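## Task

Perform these bay-to-bay moves, numbered against the DECK TABLE layout: 43 to 41, 11 to 12, 31 to 32, 42 to 44. At the end, bays 12, 13, 22 and 33 must each contain a 384-well plate, and bays 23, 32, 41 and 44 must each contain a 96-well plate (any plate of the right type counts). Every plate or block must sit flat between its bay's corner pieces with its cut corner at the back left. The deck was set up by hand and may not match the DECK TABLE, so check the cameras.

## Robot and tools

Robot: one six-joint arm with a two-finger gripper, on a base that may be slightly tilted relative to the table. There is only one arm, so each command row covers that arm alone.

Deck: bays are labelled row then column (bay 23 = row 2, column 3). From the arm's point of view, row 1 is nearest (front) and row 4 farthest (back); column 1 is on the left, column 4 on the right. Column 4 bays have raised floors. All ware starts with its cut corner pointing back-left. The DECK TABLE says: 384-well plates in 11, 13, 22, 33; 96-well plates in 23, 31, 42, 43; everything else empty. This sheet was not verified, so real contents can differ; only the camera images tell you where plates actually are. A 96-well plate has 8 x 12 wells, a 384-well plate 16 x 24, which is how to tell them apart in images.

Scene frame: origin on the table surface under the arm base, +z up, +x forward, +y to the left when facing along +x. Results report end_effector_position (metres) and end_effector_quat_wxyz. That position is the point between the pads when closed; closed fingertips extend about 33 mm past it, fully open ones about 9 mm. The printed position may be off, more so at long reach. Fingers point along the gripper's +z and close along its y axis.

Tool execute_actions: argument actions is a list holding zero or one item. An empty list just reports the state. An item with rows (1 to 15 rows) and optional steps (1 to 15, default 15) runs a motion; each row lasts one control step of 1/30 s, and the final row repeats if steps exceed the row count. An item with only steps (up to 300) is a wait, counted from the previous result. Optional pictures (boolean) toggles images. A rejected call sends nothing.

Each row is 9 numbers, absolute targets, not offsets: J1 waist, J2 shoulder, J3 elbow, J4 forearm roll, J5 wrist pitch, J6 wrist roll in radians (same convention as the Joint positions line), then gripper position, gripper force_limit, gripper speed, each in [-1, 1]. Joint ranges: waist -3.491..3.491, shoulder -3.140..3.140, elbow -1.187..4.328, forearm roll -3.316..3.316, wrist pitch -3.140..3.140, wrist roll -3.927..3.927. A target more than 0.010 rad beyond an end, and farther out than the current angle, is refused; true ends may differ by up to 0.010 rad, and over-range targets get clipped, reported as "joint sent to its limit" (possibly about an earlier action).

Gripper: position +1 = fully open (140 mm), about -0.8 = pads touching, -1 = close until blocked. force_limit -1/0/+1 ≈ 14/60/107 N squeeze; speed -1/0/+1 ≈ 30/140/250 mm/s. Grasp with -1 and confirm object_status = 2. Status codes: 0 moving, 1 blocked while opening, 2 blocked while closing (holding), 3 reached target or pads met. To squeeze harder while holding, raise force_limit and switch position between -1 and -0.98. position_measured is in counts: 3 open, 230 closed. Closing pushes the tips about 24 mm farther from the arm, so leave that clearance above surfaces.

Motion limits: target rate caps of 2.62 rad/s (waist, shoulder), 3.14 (elbow), 3.93 (wrist joints), 0.5 s to ramp up, joints synchronised. Targets are kept within a lead of the measured angle (0.805 rad waist/shoulder, 0.966 elbow, 1.21 wrist joints), and scaled back if they would move the hand over 70 mm from where it is. Between calls the arm keeps heading to the last row until it settles or stalls; after that only a new action moves it further.

Result lines: Joint positions and Joint velocities in column order; "joint command not followed" means the clearance check altered targets (mounts and posts count as arm); HELD marks steps where your row was partly or wholly not applied; MOTOR HOT warns of heating under load, and an OVER-TEMPERATURE FAULT brakes the arm until cooled.

Faults: if a joint's contact torque hits its limit (140 N m for waist, shoulder, elbow; 35.2 for the wrist joints, held weight included) or any external force reaches 150 N, the arm halts 10 s, drops the rest of the call and yields. Avoid pressing plates hard into the deck, collisions, drops, slams and anything leaving the table. Parts you hold may occasionally be tugged, and loose items pushed.

zoom_image: camera (cam_head_left 672x504, cam_head_right 672x504, cam_wrist 616x616 fisheye) and region [x0, y0, x1, y1] in pixels, top-left origin, at most 504 x 504; it enlarges that camera's latest image.

finished_scene: scene (1 or 2) closes the current scene irreversibly, reports success, and gives the next task. Before calling it, release every plate so it rests on its own, and move the gripper away.

Each tool is called after "Call:" by a JSON object that holds its "fn" and its "kwargs".

## Session

Call:
{"fn": "execute_actions", "kwargs": {"actions": []}}

Scene clock: 0.00 s of 15600.00 s.
end_effector_position=(+0.5144, -0.1477, +0.4212) position_measured=3 object_status=3 end_effector_quat_wxyz=(-0.222, +0.973, -0.039, -0.042)
Joint positions: [ 0.266  0.131  0.217 -0.001 -1.654  1.31 ]
Joint velocities: [ 0.    -0.001  0.    -0.    -0.001  0.   ]

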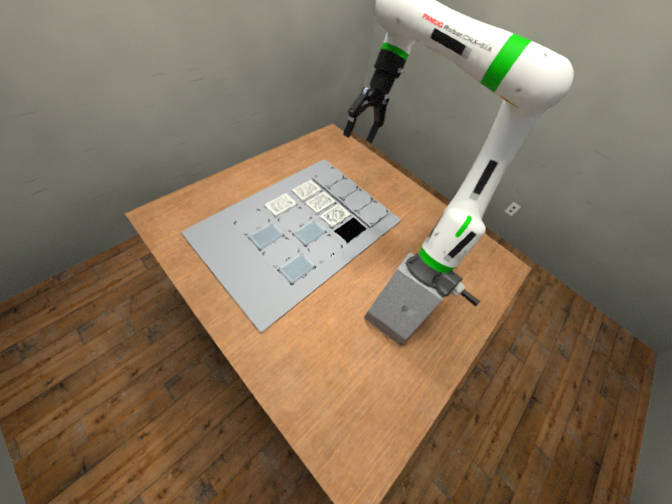

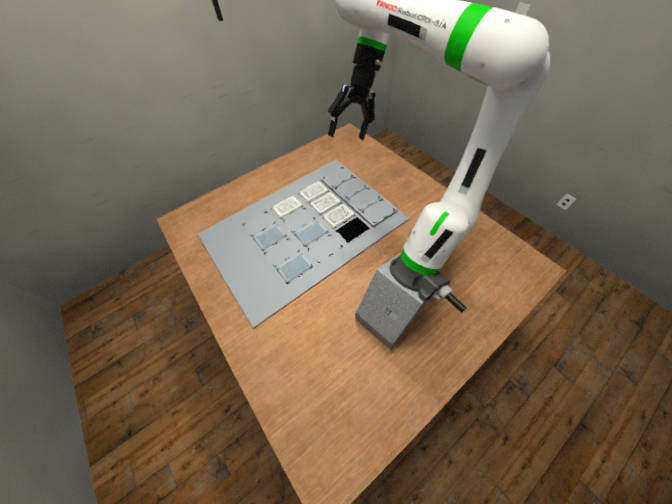

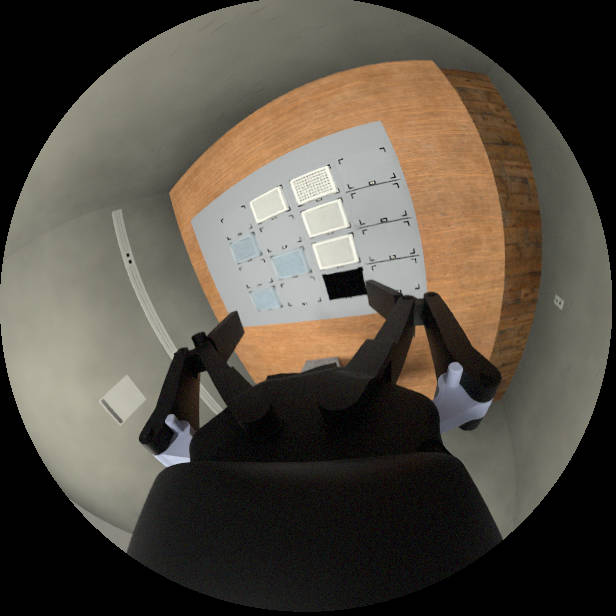

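Call:
{"fn": "zoom_image", "kwargs": {"camera": "cam_wrist", "region": [180, 110, 440, 330]}}

Call:
{"fn": "zoom_image", "kwargs": {"camera": "cam_head_left", "region": [170, 150, 420, 340]}}

Region (180, 110, 440, 330) of cam_wrist's 616x616 image, scaled by 1.938, with more detail than that image has; it fills the top 426 rows of this view, and the rest is white.

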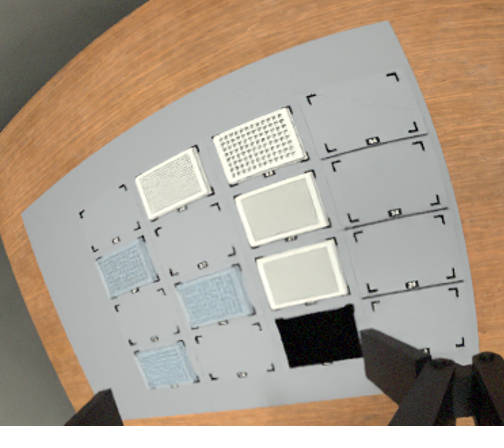

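Region (170, 150, 420, 340) of cam_head_left's 672x504 image, scaled by 2.016, with more detail than that image has; it fills the top 383 rows of this view, and the rest is white.

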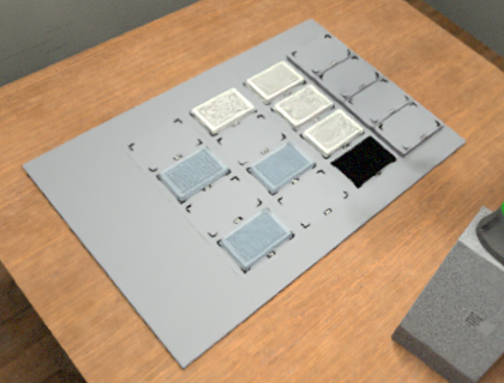

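Call:
{"fn": "execute_actions", "kwargs": {"actions": [{"rows":[[0.7093,0.2417,-0.2693,0.4163,-1.3073,0.782,1,0,0]],"steps":15}], "pictures": false}}

Call:
{"fn": "execute_actions", "kwargs": {"actions": [{"steps":45}]}}

Scene clock: 56.73 s of 15600.00 s.
end_effector_position=(+0.5064, -0.0241, +0.3155) position_measured=3 object_status=3 end_effector_quat_wxyz=(-0.030, +0.999, -0.017, -0.024)
Joint positions: [ 0.638  0.224 -0.191  0.349 -1.363  0.868]
Joint velocities: [ 0.85   0.216 -0.93   0.785  0.656 -0.994]
Steps of this call (steps 1 to 90: nothing new was sent; then 53.23 s passed at rest; steps 91 to 105: all 15 steps of this action). Readings (joint positions | what the end effector reports):
91: [0.266 0.131 0.217 -0.000 -1.654 1.310] | position_measured=3 object_status=3
92: [0.270 0.132 0.212 0.004 -1.651 1.305] | position_measured=3 object_status=3
94: [0.295 0.138 0.185 0.027 -1.631 1.274] | position_measured=3 object_status=3
98: [0.408 0.167 0.061 0.133 -1.543 1.141] | position_measured=3 object_status=3
105: the state above

Scene clock: 58.23 s of 15600.00 s.
end_effector_position=(+0.5024, +0.0000, +0.3009) position_measured=3 object_status=3 end_effector_quat_wxyz=(+0.001, +1.000, -0.002, -0.002)
Joint positions: [ 0.709  0.242 -0.269  0.416 -1.307  0.782]
Joint velocities: [ 0.001  0.     0.     0.     0.001 -0.001]
Steps of this call (steps 1 to 30: the robot went on to your last target; steps 31 to 45: nothing new was sent). Readings (joint positions | what the end effector reports):
1: [0.663 0.230 -0.219 0.373 -1.343 0.837] | position_measured=3 object_status=3
2: [0.684 0.235 -0.241 0.392 -1.328 0.813] | position_measured=3 object_status=3
4: [0.706 0.241 -0.266 0.413 -1.310 0.786] | position_measured=3 object_status=3
8: [0.709 0.242 -0.269 0.416 -1.307 0.782] | position_measured=3 object_status=3
45: the state above
The arm was judged still, so your last target was given up. Only a new action makes it travel on or press farther. Fingers that are still opening or closing keep moving.

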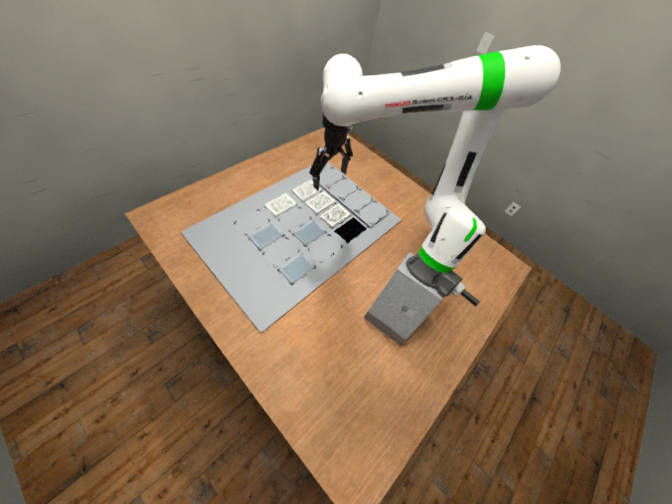

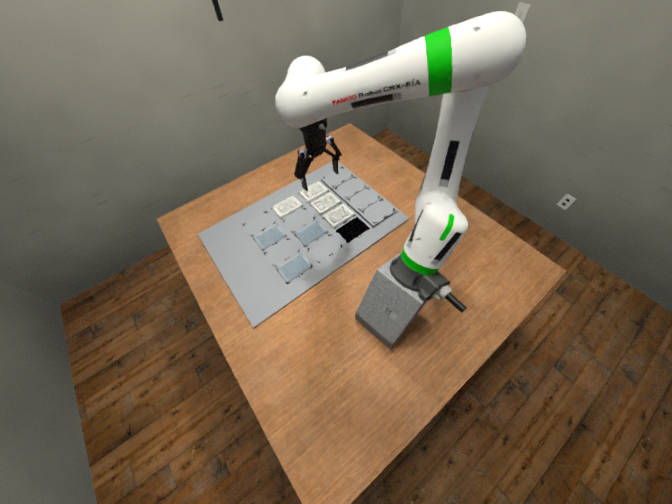

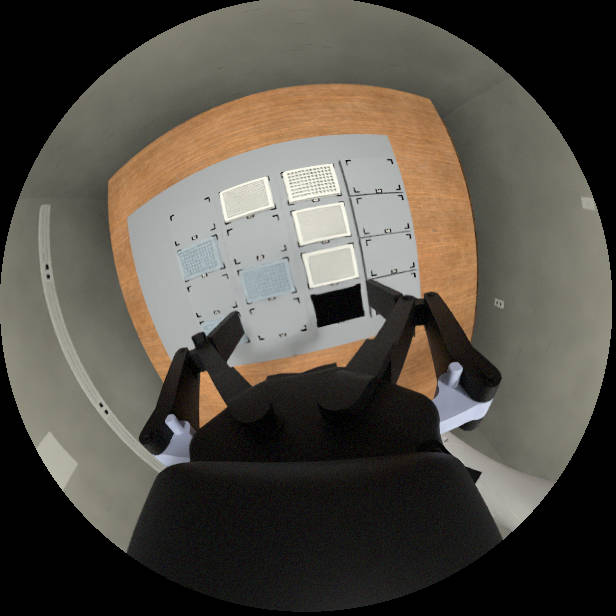

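Call:
{"fn": "zoom_image", "kwargs": {"camera": "cam_wrist", "region": [160, 140, 430, 350]}}

Region (160, 140, 430, 350) of cam_wrist's 616x616 image, scaled by 1.867, with more detail than that image has.

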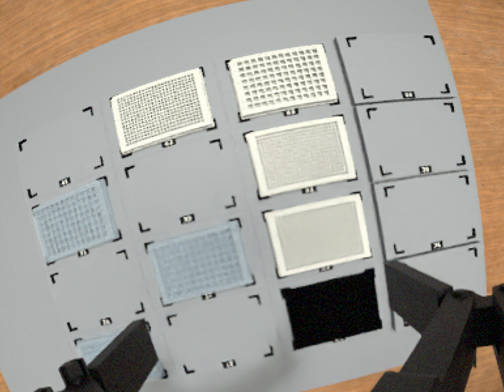

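Call:
{"fn": "execute_actions", "kwargs": {"actions": [{"rows":[[0.7313,0.4403,-0.5928,0.5394,-0.8484,0.495,1,0,0]],"steps":15}], "pictures": false}}

Call:
{"fn": "execute_actions", "kwargs": {"actions": [{"steps":20}]}}

Scene clock: 89.23 s of 15600.00 s.
end_effector_position=(+0.4486, +0.0714, +0.1300) position_measured=3 object_status=3 end_effector_quat_wxyz=(+0.002, +1.000, -0.003, -0.001)
Joint positions: [ 0.73   0.43  -0.576  0.533 -0.873  0.511]
Joint velocities: [ 0.028  0.257 -0.421  0.164  0.595 -0.372]
Steps of this call (steps 1 to 90: nothing new was sent; then 27.50 s passed at rest; steps 91 to 105: all 15 steps of this action). Readings (joint positions | what the end effector reports):
91: [0.709 0.242 -0.270 0.416 -1.307 0.782] | position_measured=3 object_status=3
92: [0.710 0.244 -0.274 0.418 -1.301 0.778] | position_measured=3 object_status=3
94: [0.711 0.261 -0.300 0.428 -1.263 0.754] | position_measured=3 object_status=3
98: [0.718 0.324 -0.403 0.467 -1.117 0.663] | position_measured=3 object_status=3
105: the state above

Scene clock: 89.90 s of 15600.00 s.
end_effector_position=(+0.4430, +0.0747, +0.1212) position_measured=3 object_status=3 end_effector_quat_wxyz=(+0.001, +1.000, -0.002, -0.002)
Joint positions: [ 0.731  0.44  -0.593  0.54  -0.848  0.495]
Joint velocities: [ 0.001  0.     0.    -0.    -0.001  0.   ]
Steps of this call (steps 1 to 20: the robot went on to your last target). Readings (joint positions | what the end effector reports):
1: [0.731 0.437 -0.587 0.537 -0.857 0.501] | position_measured=3 object_status=3
2: [0.731 0.440 -0.592 0.539 -0.850 0.496] | position_measured=3 object_status=3
4: [0.731 0.440 -0.592 0.540 -0.849 0.495] | position_measured=3 object_status=3
8: [0.731 0.440 -0.593 0.540 -0.848 0.495] | position_measured=3 object_status=3
20: the state above

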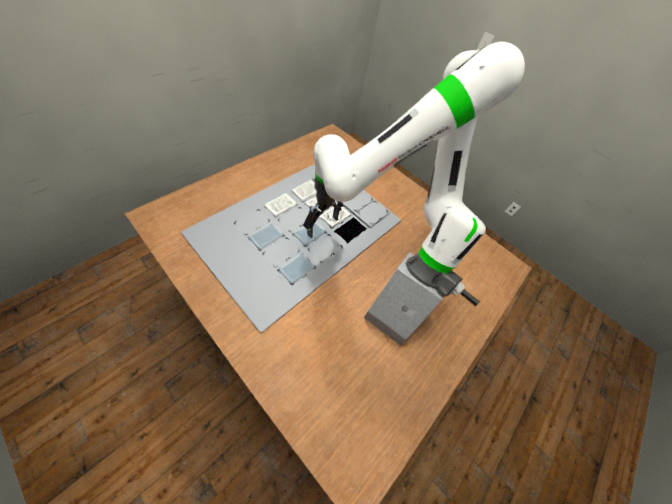

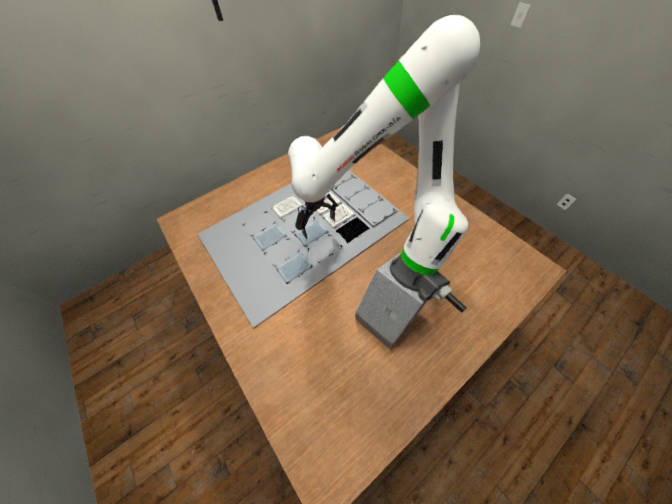

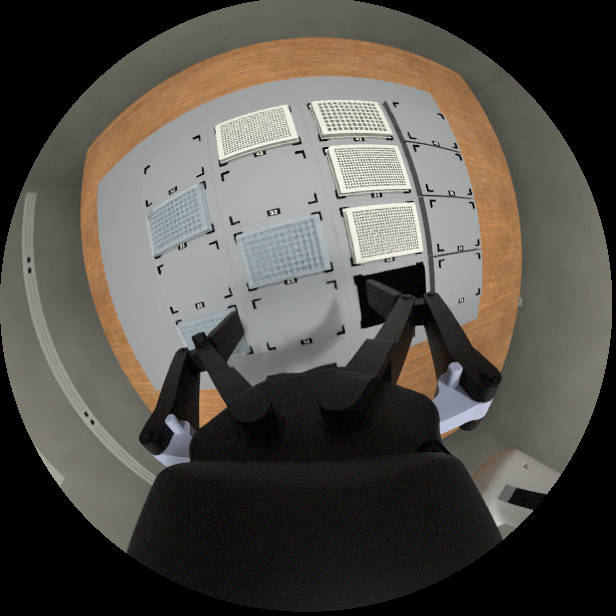

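Call:
{"fn": "execute_actions", "kwargs": {"actions": [{"rows":[[0.6458,0.5949,-0.5573,0.6491,-0.7275,0.4468,1,0,0]],"steps":15}], "pictures": false}}

Call:
{"fn": "execute_actions", "kwargs": {"actions": [{"steps":10}]}}

Scene clock: 104.17 s of 15600.00 s.
end_effector_position=(+0.4690, +0.0842, +0.0602) position_measured=3 object_status=3 end_effector_quat_wxyz=(+0.001, +1.000, -0.003, -0.002)
Joint positions: [ 0.646  0.595 -0.557  0.649 -0.728  0.447]
Joint velocities: [-0.001 -0.     0.    -0.     0.    -0.   ]
Steps of this call (steps 1 to 15: the robot went on to your last target; steps 16 to 90: nothing new was sent; then 10.77 s passed at rest; steps 91 to 105: all 15 steps of this action). Readings (joint positions | what the end effector reports):
91: [0.731 0.441 -0.593 0.539 -0.848 0.495] | position_measured=3 object_status=3
92: [0.729 0.445 -0.592 0.542 -0.845 0.494] | position_measured=3 object_status=3
94: [0.715 0.470 -0.586 0.560 -0.825 0.486] | position_measured=3 object_status=3
98: [0.662 0.566 -0.564 0.628 -0.751 0.456] | position_measured=3 object_status=3
105: the state above

Scene clock: 104.50 s of 15600.00 s.
end_effector_position=(+0.4690, +0.0842, +0.0601) position_measured=3 object_status=3 end_effector_quat_wxyz=(+0.001, +1.000, -0.003, -0.002)
Joint positions: [ 0.646  0.595 -0.557  0.649 -0.728  0.447]
Joint velocities: [-0.     0.    -0.001 -0.    -0.001 -0.   ]
Steps of this call (steps 1 to 10: the robot went on to your last target). Readings (joint positions | what the end effector reports):
1: [0.646 0.595 -0.557 0.649 -0.728 0.447] | position_measured=3 object_status=3
2: [0.646 0.595 -0.557 0.649 -0.728 0.447] | position_measured=3 object_status=3
4: [0.646 0.595 -0.557 0.649 -0.728 0.447] | position_measured=3 object_status=3
8: [0.646 0.595 -0.557 0.649 -0.728 0.447] | position_measured=3 object_status=3
10: the state above

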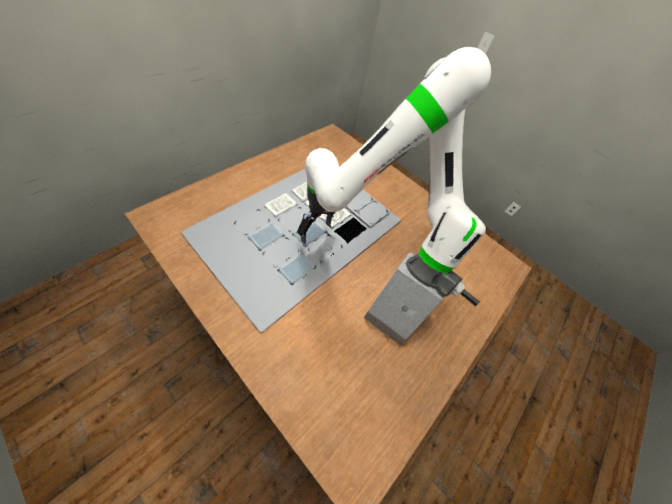

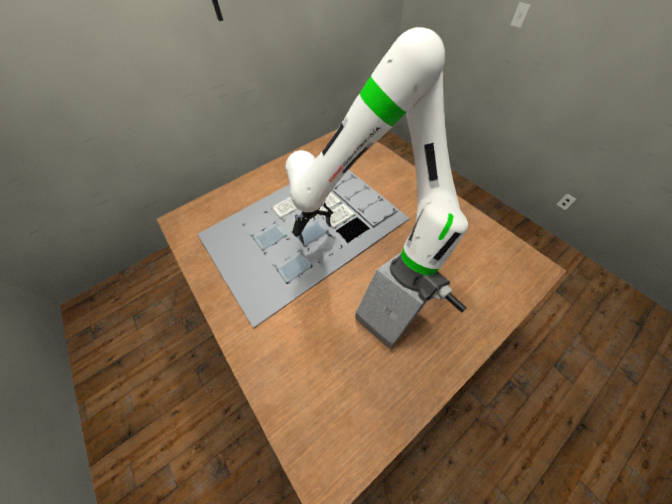

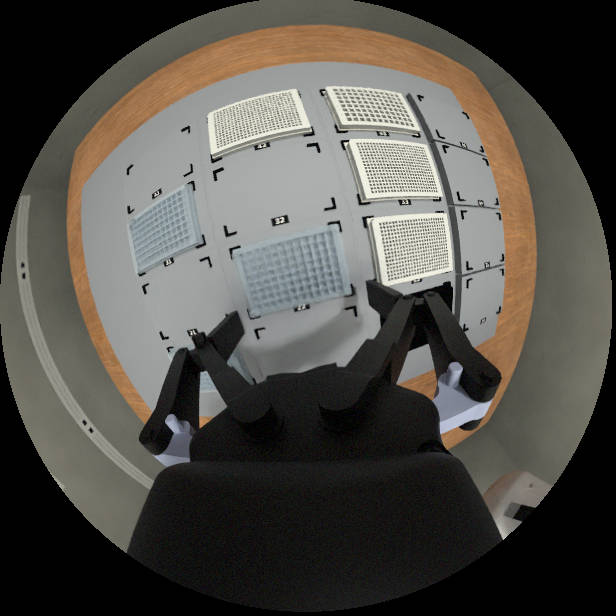

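Call:
{"fn": "execute_actions", "kwargs": {"actions": [{"rows":[[0.6041,0.6607,-0.4796,0.6642,-0.7258,0.4781,1,0,0]],"steps":15}]}}

Scene clock: 127.50 s of 15600.00 s.
end_effector_position=(+0.4981, +0.0860, +0.0452) position_measured=3 object_status=3 end_effector_quat_wxyz=(+0.000, +1.000, -0.002, -0.002)
Joint positions: [ 0.604  0.661 -0.48   0.664 -0.726  0.478]
Joint velocities: [-0.  0. -0.  0. -0.  0.]
Steps of this call (steps 1 to 15: the robot went on to your last target; steps 16 to 90: nothing new was sent; then 19.50 s passed at rest; steps 91 to 105: all 15 steps of this action). Readings (joint positions | what the end effector reports):
91: [0.646 0.595 -0.557 0.649 -0.727 0.447] | position_measured=3 object_status=3
92: [0.643 0.599 -0.552 0.650 -0.727 0.448] | position_measured=3 object_status=3
94: [0.627 0.624 -0.523 0.656 -0.727 0.461] | position_measured=3 object_status=3
98: [0.604 0.660 -0.480 0.664 -0.726 0.478] | position_measured=3 object_status=3
105: the state above

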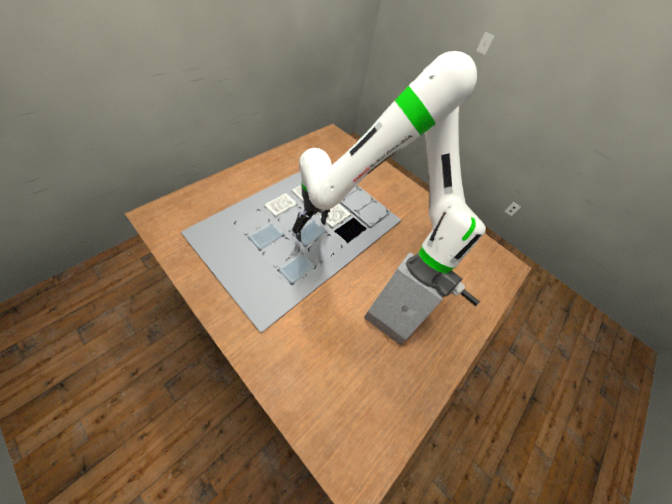

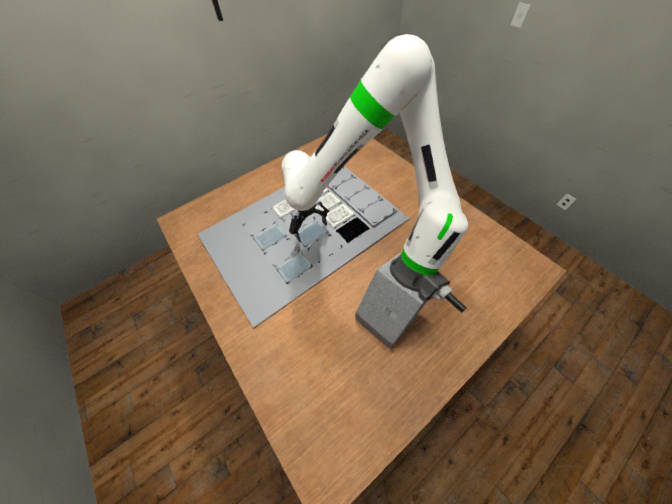

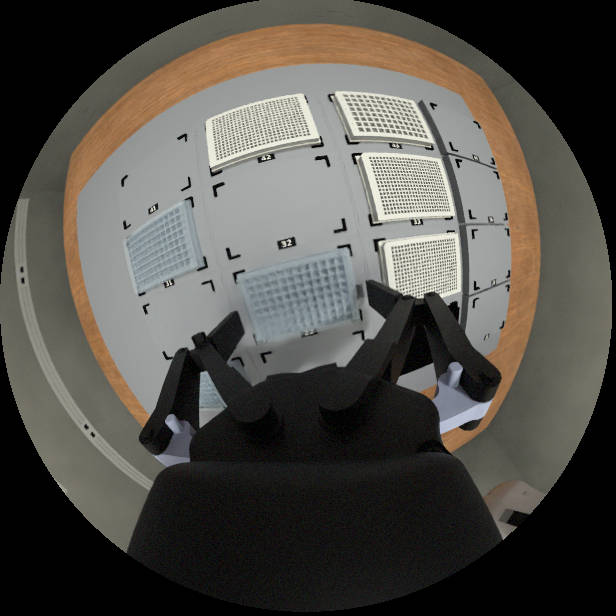

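Call:
{"fn": "zoom_image", "kwargs": {"camera": "cam_wrist", "region": [200, 220, 420, 380]}}

Call:
{"fn": "zoom_image", "kwargs": {"camera": "cam_head_left", "region": [240, 180, 400, 290]}}

Region (200, 220, 420, 380) of cam_wrist's 616x616 image, scaled by 2.291, with more detail than that image has; it fills the top 367 rows of this view, and the rest is white.

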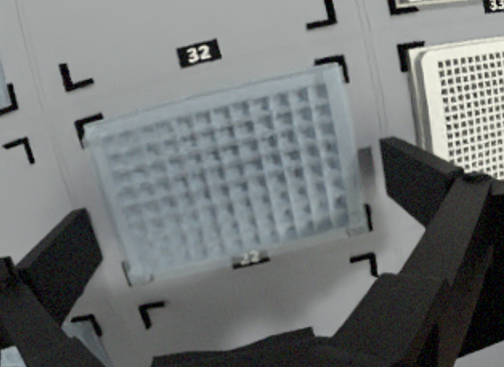

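Region (240, 180, 400, 290) of cam_head_left's 672x504 image, scaled by 3.150, with more detail than that image has; it fills the top 346 rows of this view, and the rest is white.

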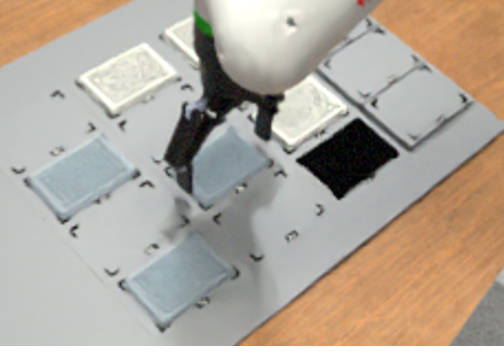

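Call:
{"fn": "execute_actions", "kwargs": {"actions": [{"rows":[[0.579,0.7096,-0.4615,0.7004,-0.6955,0.4605,1,0,0]],"steps":15}]}}

Call:
{"fn": "zoom_image", "kwargs": {"camera": "cam_wrist", "region": [200, 220, 420, 380]}}

Call:
{"fn": "zoom_image", "kwargs": {"camera": "cam_head_left", "region": [260, 190, 380, 270]}}

Scene clock: 139.90 s of 15600.00 s.
end_effector_position=(+0.5060, +0.0890, +0.0251) position_measured=3 object_status=3 end_effector_quat_wxyz=(+0.000, +1.000, -0.002, -0.002)
Joint positions: [ 0.579  0.71  -0.462  0.7   -0.696  0.461]
Joint velocities: [ 0.     0.001 -0.     0.     0.     0.001]
Steps of this call (steps 1 to 15: the robot went on to your last target; steps 16 to 90: nothing new was sent; then 8.90 s passed at rest; steps 91 to 105: all 15 steps of this action). Readings (joint positions | what the end effector reports):
91: [0.604 0.661 -0.479 0.664 -0.726 0.478] | position_measured=3 object_status=3
92: [0.602 0.665 -0.478 0.668 -0.723 0.477] | position_measured=3 object_status=3
94: [0.590 0.689 -0.469 0.685 -0.708 0.468] | position_measured=3 object_status=3
98: [0.579 0.709 -0.462 0.700 -0.696 0.461] | position_measured=3 object_status=3
105: the state above

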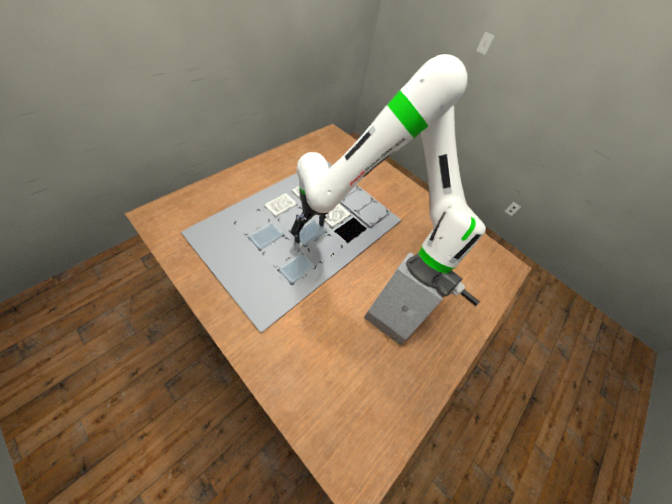

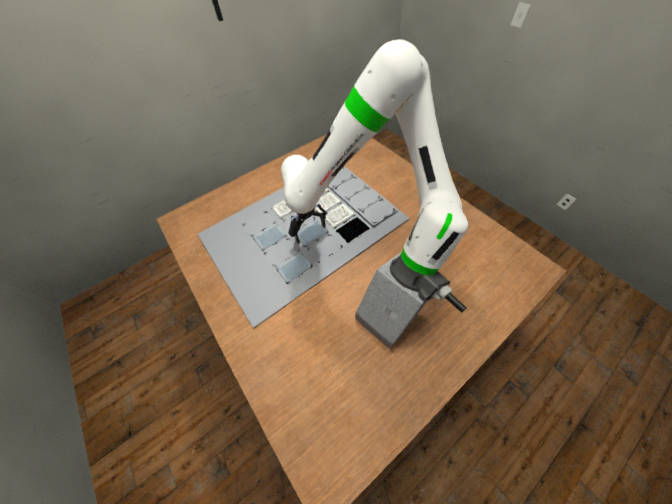

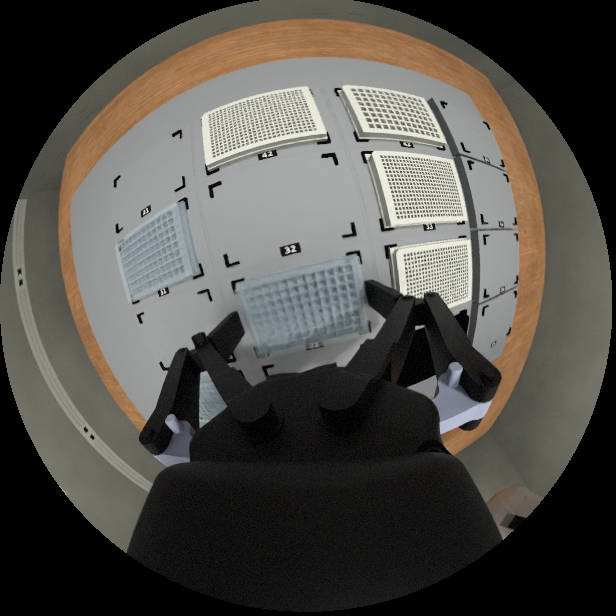

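Region (200, 220, 420, 380) of cam_wrist's 616x616 image, scaled by 2.291, with more detail than that image has; it fills the top 367 rows of this view, and the rest is white.

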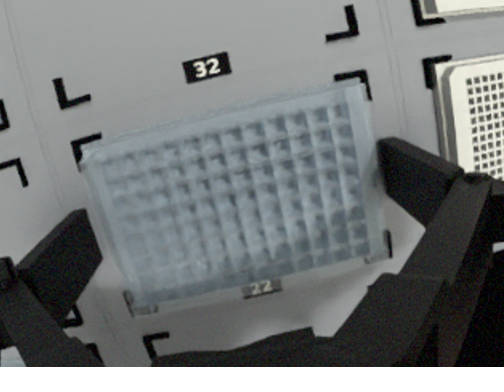

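Region (260, 190, 380, 270) of cam_head_left's 672x504 image, scaled by 4.200, with more detail than that image has.

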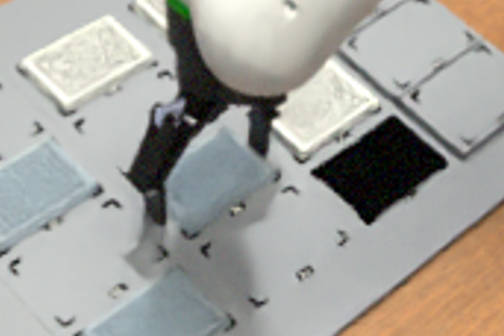

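Call:
{"fn": "execute_actions", "kwargs": {"actions": [{"rows":[[0.5705,0.7192,-0.463,0.711,-0.686,0.455,1,0,0]],"steps":10}], "pictures": false}}

Call:
{"fn": "execute_actions", "kwargs": {"actions": [{"rows":[[0.5705,0.7192,-0.463,0.711,-0.686,0.455,-1,0,-0.5]],"steps":15}]}}

Scene clock: 157.27 s of 15600.00 s.
end_effector_position=(+0.5063, +0.0889, +0.0251) position_measured=3 object_status=3 end_effector_quat_wxyz=(+0.001, +1.000, -0.001, -0.002)
Joint positions: [ 0.579  0.709 -0.462  0.703 -0.695  0.461]
Joint velocities: [ 0.    -0.     0.001  0.001 -0.002 -0.001]
FORCE FAULT: contact force on the arm reached its limit, and the arm stopped for 10 seconds. The contact can be on any part of the arm, not only on its tool. The arm's remaining commands of this call were not run. The arm holds still and accepts commands again. Move the arm away from the contact; if what it grips holds it there, let go first. Pushing or pulling that hard again can fault the arm again.
The stop began at step 93 of this call (marked STOPPED below). From that step on the arm followed nothing that you had sent. 8 steps, steps kept back included, did not run and will not run. Nothing is kept back now, and the robot has no last target.
Steps of this call (steps 1 to 15: the robot went on to your last target; steps 16 to 90: nothing new was sent; then 4.27 s passed at rest; steps 91 to 92: the first 2 steps of this action; steps 93 to 393: the stop). Readings (joint positions | what the end effector reports):
91: [0.579 0.710 -0.461 0.701 -0.695 0.460] | position_measured=3 object_status=3
92: [0.577 0.711 -0.462 0.703 -0.693 0.460] | position_measured=3 object_status=3
93: [0.578 0.710 -0.462 0.703 -0.694 0.460] | position_measured=3 object_status=3 STOPPED
94: [0.578 0.710 -0.462 0.703 -0.695 0.461] | position_measured=3 object_status=3
98: [0.579 0.709 -0.462 0.703 -0.695 0.461] | position_measured=3 object_status=3
393: the state above

Scene clock: 157.30 s of 15600.00 s.
end_effector_position=(+0.5063, +0.0889, +0.0251) position_measured=3 object_status=3 end_effector_quat_wxyz=(+0.001, +1.000, -0.001, -0.002)
Joint positions: [ 0.579  0.709 -0.462  0.703 -0.695  0.461]
Joint velocities: [-0.     0.     0.001  0.     0.001  0.001]
A stop began in an earlier call of the same reply, so what this call sent did not run. Send another action.
Steps of this call (step 1: nothing new was sent). Readings (joint positions | what the end effector reports):
1: the state above

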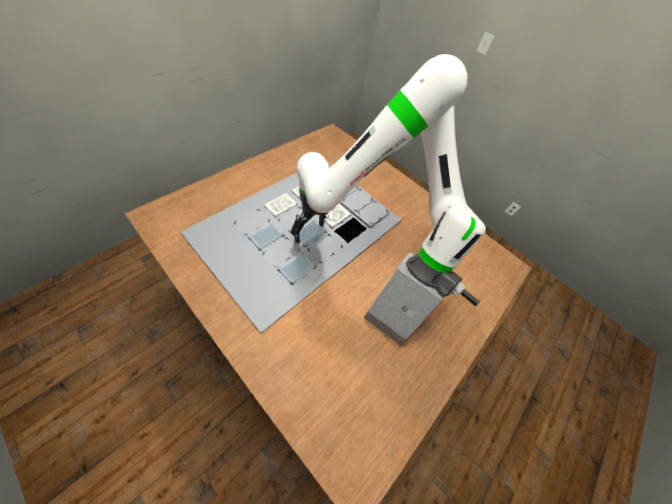

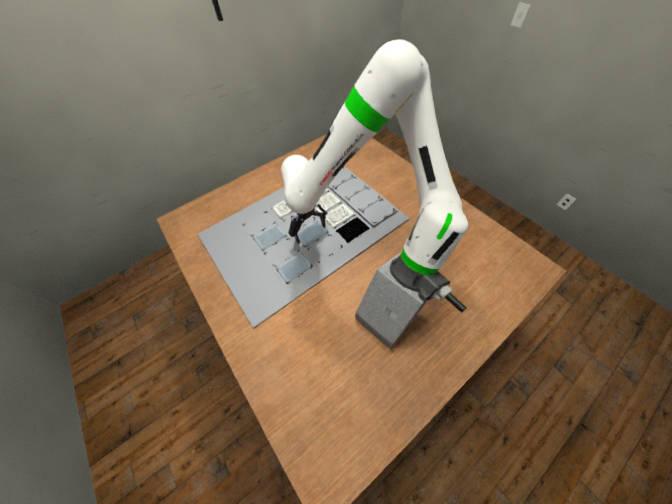

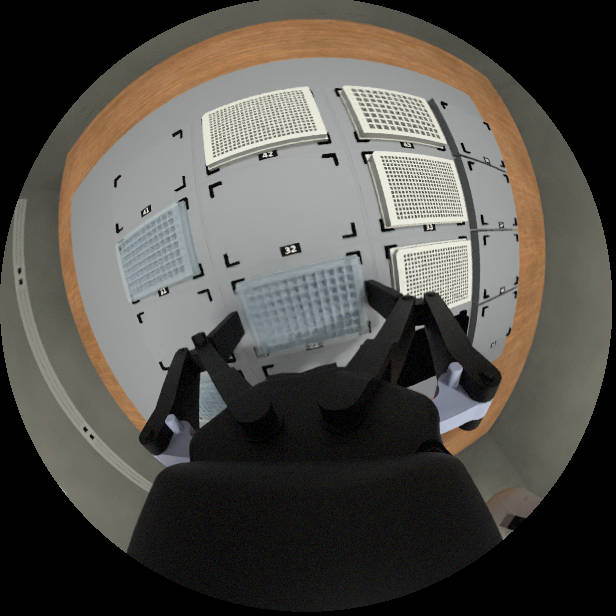

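Call:
{"fn": "execute_actions", "kwargs": {"actions": [{"rows":[[0.585,0.698,-0.4597,0.688,-0.707,0.47,1,-1,-0.5],[0.585,0.698,-0.4597,0.688,-0.707,0.47,1,-1,-0.5],[0.585,0.698,-0.4597,0.688,-0.707,0.47,1,-1,-0.5],[0.585,0.698,-0.4597,0.688,-0.707,0.47,1,-1,-0.5],[0.585,0.698,-0.4597,0.688,-0.707,0.47,1,-1,-0.5],[0.585,0.698,-0.4597,0.688,-0.707,0.47,1,-1,-0.5],[0.585,0.698,-0.4597,0.688,-0.707,0.47,0.78,-1,-0.5]],"steps":15}], "pictures": false}}

Call:
{"fn": "execute_actions", "kwargs": {"actions": [{"steps":10}]}}

Call:
{"fn": "zoom_image", "kwargs": {"camera": "cam_wrist", "region": [200, 220, 420, 380]}}

Scene clock: 175.10 s of 15600.00 s.
end_effector_position=(+0.5064, +0.0883, +0.0313) position_measured=31 object_status=0 end_effector_quat_wxyz=(+0.000, +1.000, -0.002, -0.002)
Joint positions: [ 0.585  0.698 -0.46   0.688 -0.707  0.47 ]
Joint velocities: [ 0. -0.  0. -0. -0. -0.]
Steps of this call (steps 1 to 90: nothing new was sent; then 14.30 s passed at rest; steps 91 to 105: all 15 steps of this action). Readings (joint positions | what the end effector reports):
91: [0.579 0.709 -0.462 0.702 -0.695 0.461] | position_measured=3 object_status=3
92: [0.581 0.705 -0.462 0.697 -0.699 0.464] | position_measured=3 object_status=3
94: [0.585 0.698 -0.460 0.689 -0.707 0.470] | position_measured=3 object_status=3
98: [0.585 0.698 -0.460 0.688 -0.707 0.470] | position_measured=6 object_status=0
105: the state above

Scene clock: 175.43 s of 15600.00 s.
end_effector_position=(+0.5063, +0.0883, +0.0313) position_measured=31 object_status=3 end_effector_quat_wxyz=(+0.000, +1.000, -0.002, -0.002)
Joint positions: [ 0.585  0.698 -0.46   0.688 -0.707  0.47 ]
Joint velocities: [-0.    -0.    -0.001 -0.     0.001  0.001]
Steps of this call (steps 1 to 10: the robot went on to your last target). Readings (joint positions | what the end effector reports):
1: [0.585 0.698 -0.460 0.688 -0.707 0.470] | position_measured=31 object_status=0
2: [0.585 0.698 -0.460 0.688 -0.707 0.470] | position_measured=31 object_status=0
4: [0.585 0.698 -0.460 0.688 -0.707 0.470] | position_measured=31 object_status=3
8: [0.585 0.698 -0.460 0.688 -0.707 0.470] | position_measured=31 object_status=3
10: the state above

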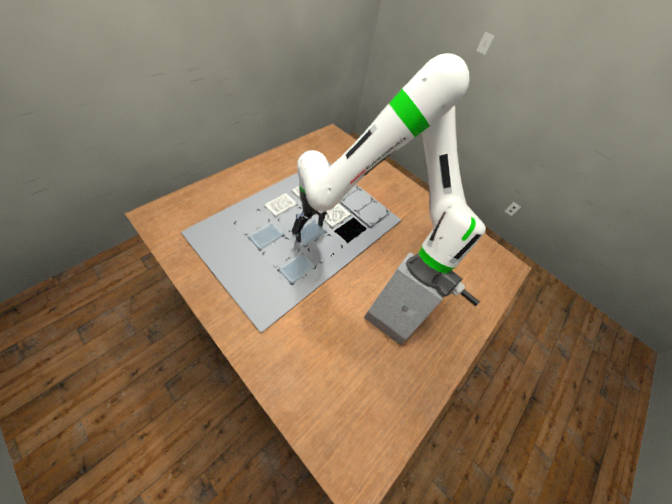

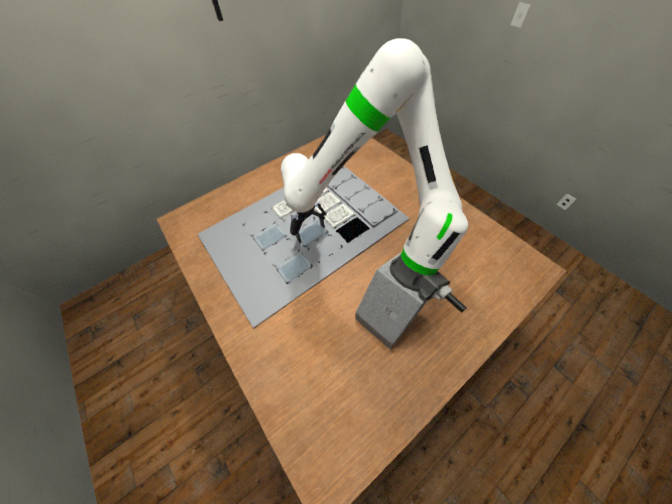

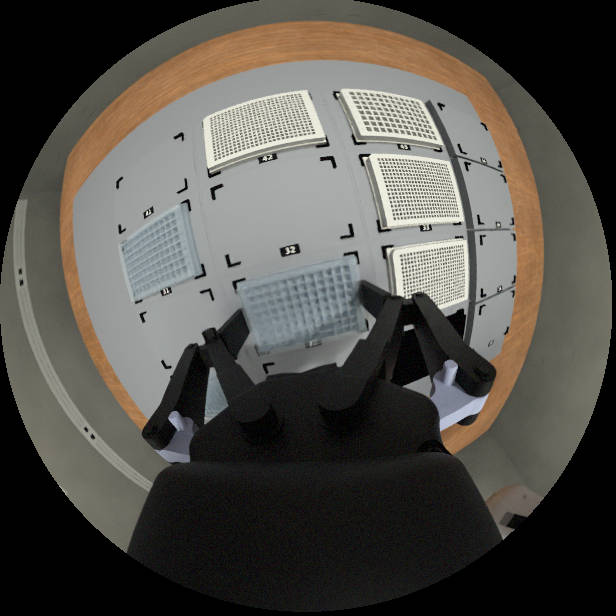

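Region (200, 220, 420, 380) of cam_wrist's 616x616 image, scaled by 2.291, with more detail than that image has; it fills the top 367 rows of this view, and the rest is white.

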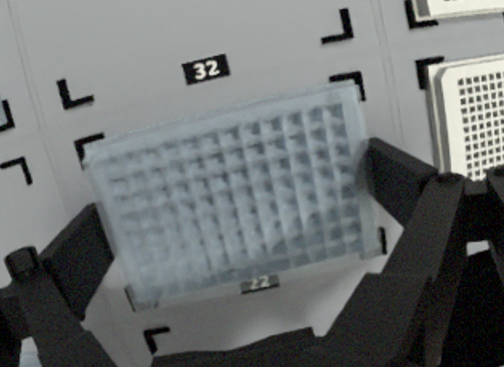

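Call:
{"fn": "execute_actions", "kwargs": {"actions": [{"rows":[[0.585,0.698,-0.4597,0.688,-0.707,0.47,-1,-0.3,-0.8]],"steps":15}], "pictures": false}}

Scene clock: 178.80 s of 15600.00 s.
end_effector_position=(+0.5063, +0.0883, +0.0313) position_measured=34 object_status=2 end_effector_quat_wxyz=(+0.000, +1.000, -0.002, -0.002)
Joint positions: [ 0.585  0.698 -0.46   0.688 -0.707  0.47 ]
Joint velocities: [ 0.001  0.    -0.    -0.    -0.001  0.   ]
Steps of this call (steps 1 to 15: the robot went on to your last target; steps 16 to 86: nothing new was sent; steps 87 to 101: all 15 steps of this action). Readings (joint positions | what the end effector reports):
87: [0.585 0.698 -0.460 0.688 -0.707 0.470] | position_measured=31 object_status=0
88: [0.585 0.698 -0.460 0.688 -0.707 0.470] | position_measured=32 object_status=0
90: [0.585 0.698 -0.460 0.688 -0.707 0.470] | position_measured=34 object_status=0
94: [0.585 0.698 -0.460 0.688 -0.707 0.470] | position_measured=34 object_status=2
101: the state above

Call:
{"fn": "execute_actions", "kwargs": {"actions": [{"rows":[[0.631,0.622,-0.448,0.604,-0.783,0.534,-1,-0.3,-0.8]],"steps":12}], "pictures": false}}

Call:
{"fn": "execute_actions", "kwargs": {"actions": [{"rows":[[0.5427,0.7977,-0.1085,0.5636,-0.8994,0.7001,-1,-0.3,-0.8]],"steps":15}], "pictures": false}}

Call:
{"fn": "execute_actions", "kwargs": {"actions": [{"steps":8}]}}

Call:
{"fn": "zoom_image", "kwargs": {"camera": "cam_wrist", "region": [200, 220, 420, 380]}}

Scene clock: 191.43 s of 15600.00 s.
end_effector_position=(+0.5038, +0.0886, +0.0728) position_measured=38 object_status=2 end_effector_quat_wxyz=(-0.003, +1.000, +0.001, -0.001)
Joint positions: [ 0.631  0.622 -0.448  0.604 -0.783  0.534]
Joint velocities: [ 0.002 -0.001 -0.001 -0.    -0.002  0.   ]
Steps of this call (steps 1 to 15: the robot went on to your last target; steps 16 to 90: nothing new was sent; then 9.23 s passed at rest; steps 91 to 102: all 12 steps of this action). Readings (joint positions | what the end effector reports):
91: [0.585 0.698 -0.460 0.688 -0.707 0.470] | position_measured=34 object_status=2
92: [0.587 0.694 -0.459 0.683 -0.711 0.474] | position_measured=34 object_status=2
94: [0.602 0.669 -0.455 0.655 -0.736 0.495] | position_measured=38 object_status=0
98: [0.631 0.622 -0.448 0.605 -0.782 0.533] | position_measured=38 object_status=0
102: the state above

Scene clock: 191.93 s of 15600.00 s.
end_effector_position=(+0.6099, +0.0873, +0.0647) position_measured=38 object_status=2 end_effector_quat_wxyz=(+0.000, +1.000, -0.002, -0.002)
Joint positions: [ 0.543  0.797 -0.109  0.564 -0.899  0.7  ]
Joint velocities: [-0.005  0.012  0.023 -0.006 -0.012  0.015]
Steps of this call (steps 1 to 15: all 15 steps of this action). Readings (joint positions | what the end effector reports):
1: [0.631 0.622 -0.448 0.604 -0.783 0.534] | position_measured=38 object_status=2
2: [0.630 0.624 -0.443 0.603 -0.785 0.537] | position_measured=38 object_status=2
4: [0.622 0.640 -0.413 0.600 -0.795 0.551] | position_measured=38 object_status=2
8: [0.585 0.714 -0.271 0.583 -0.844 0.621] | position_measured=38 object_status=2
15: the state above

Scene clock: 192.20 s of 15600.00 s.
end_effector_position=(+0.6101, +0.0874, +0.0647) position_measured=38 object_status=2 end_effector_quat_wxyz=(+0.000, +1.000, -0.002, -0.002)
Joint positions: [ 0.543  0.798 -0.108  0.564 -0.899  0.7  ]
Joint velocities: [ 0.     0.001  0.     0.    -0.001  0.   ]
Steps of this call (steps 1 to 8: the robot went on to your last target). Readings (joint positions | what the end effector reports):
1: [0.543 0.798 -0.109 0.564 -0.899 0.700] | position_measured=38 object_status=2
2: [0.543 0.798 -0.109 0.564 -0.899 0.700] | position_measured=38 object_status=2
4: [0.543 0.798 -0.108 0.564 -0.899 0.700] | position_measured=38 object_status=2
8: the state above

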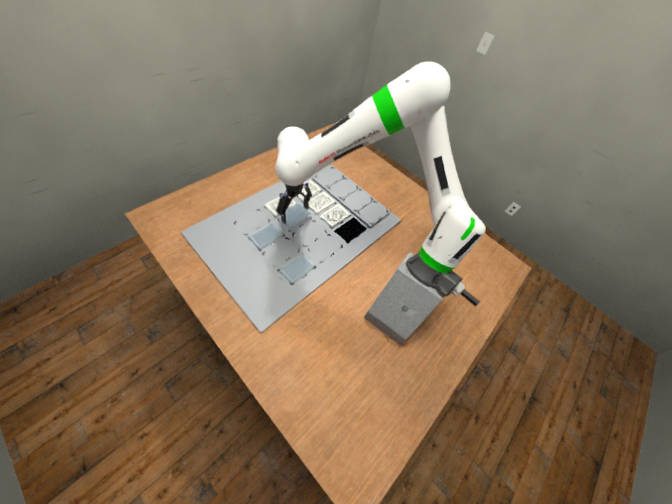

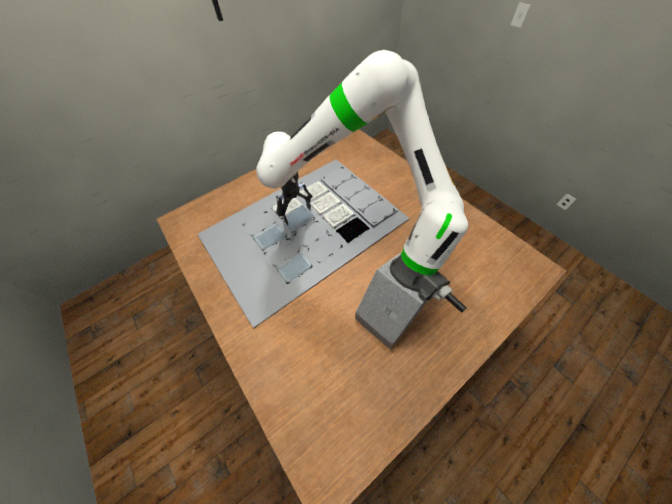

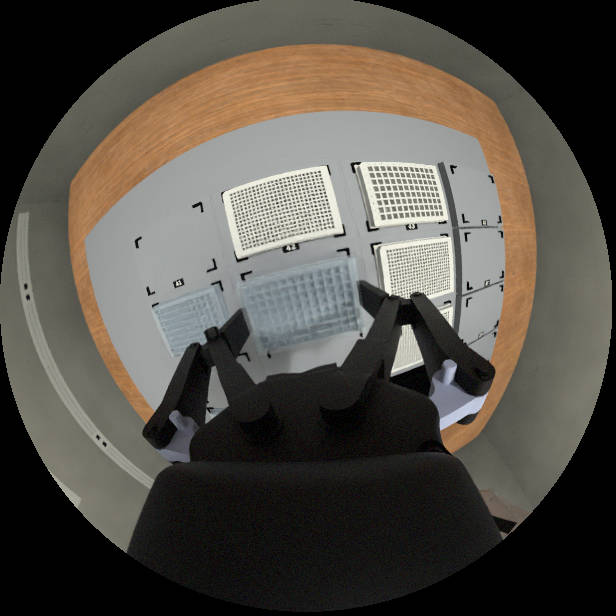

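Region (200, 220, 420, 380) of cam_wrist's 616x616 image, scaled by 2.291, with more detail than that image has; it fills the top 367 rows of this view, and the rest is white.

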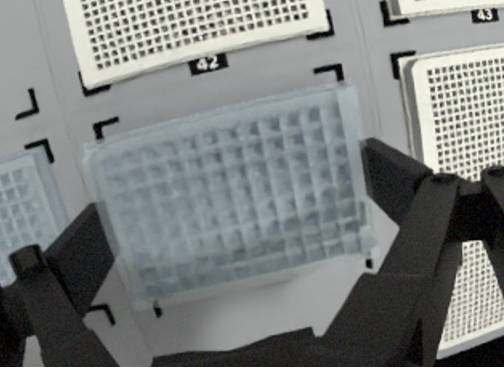

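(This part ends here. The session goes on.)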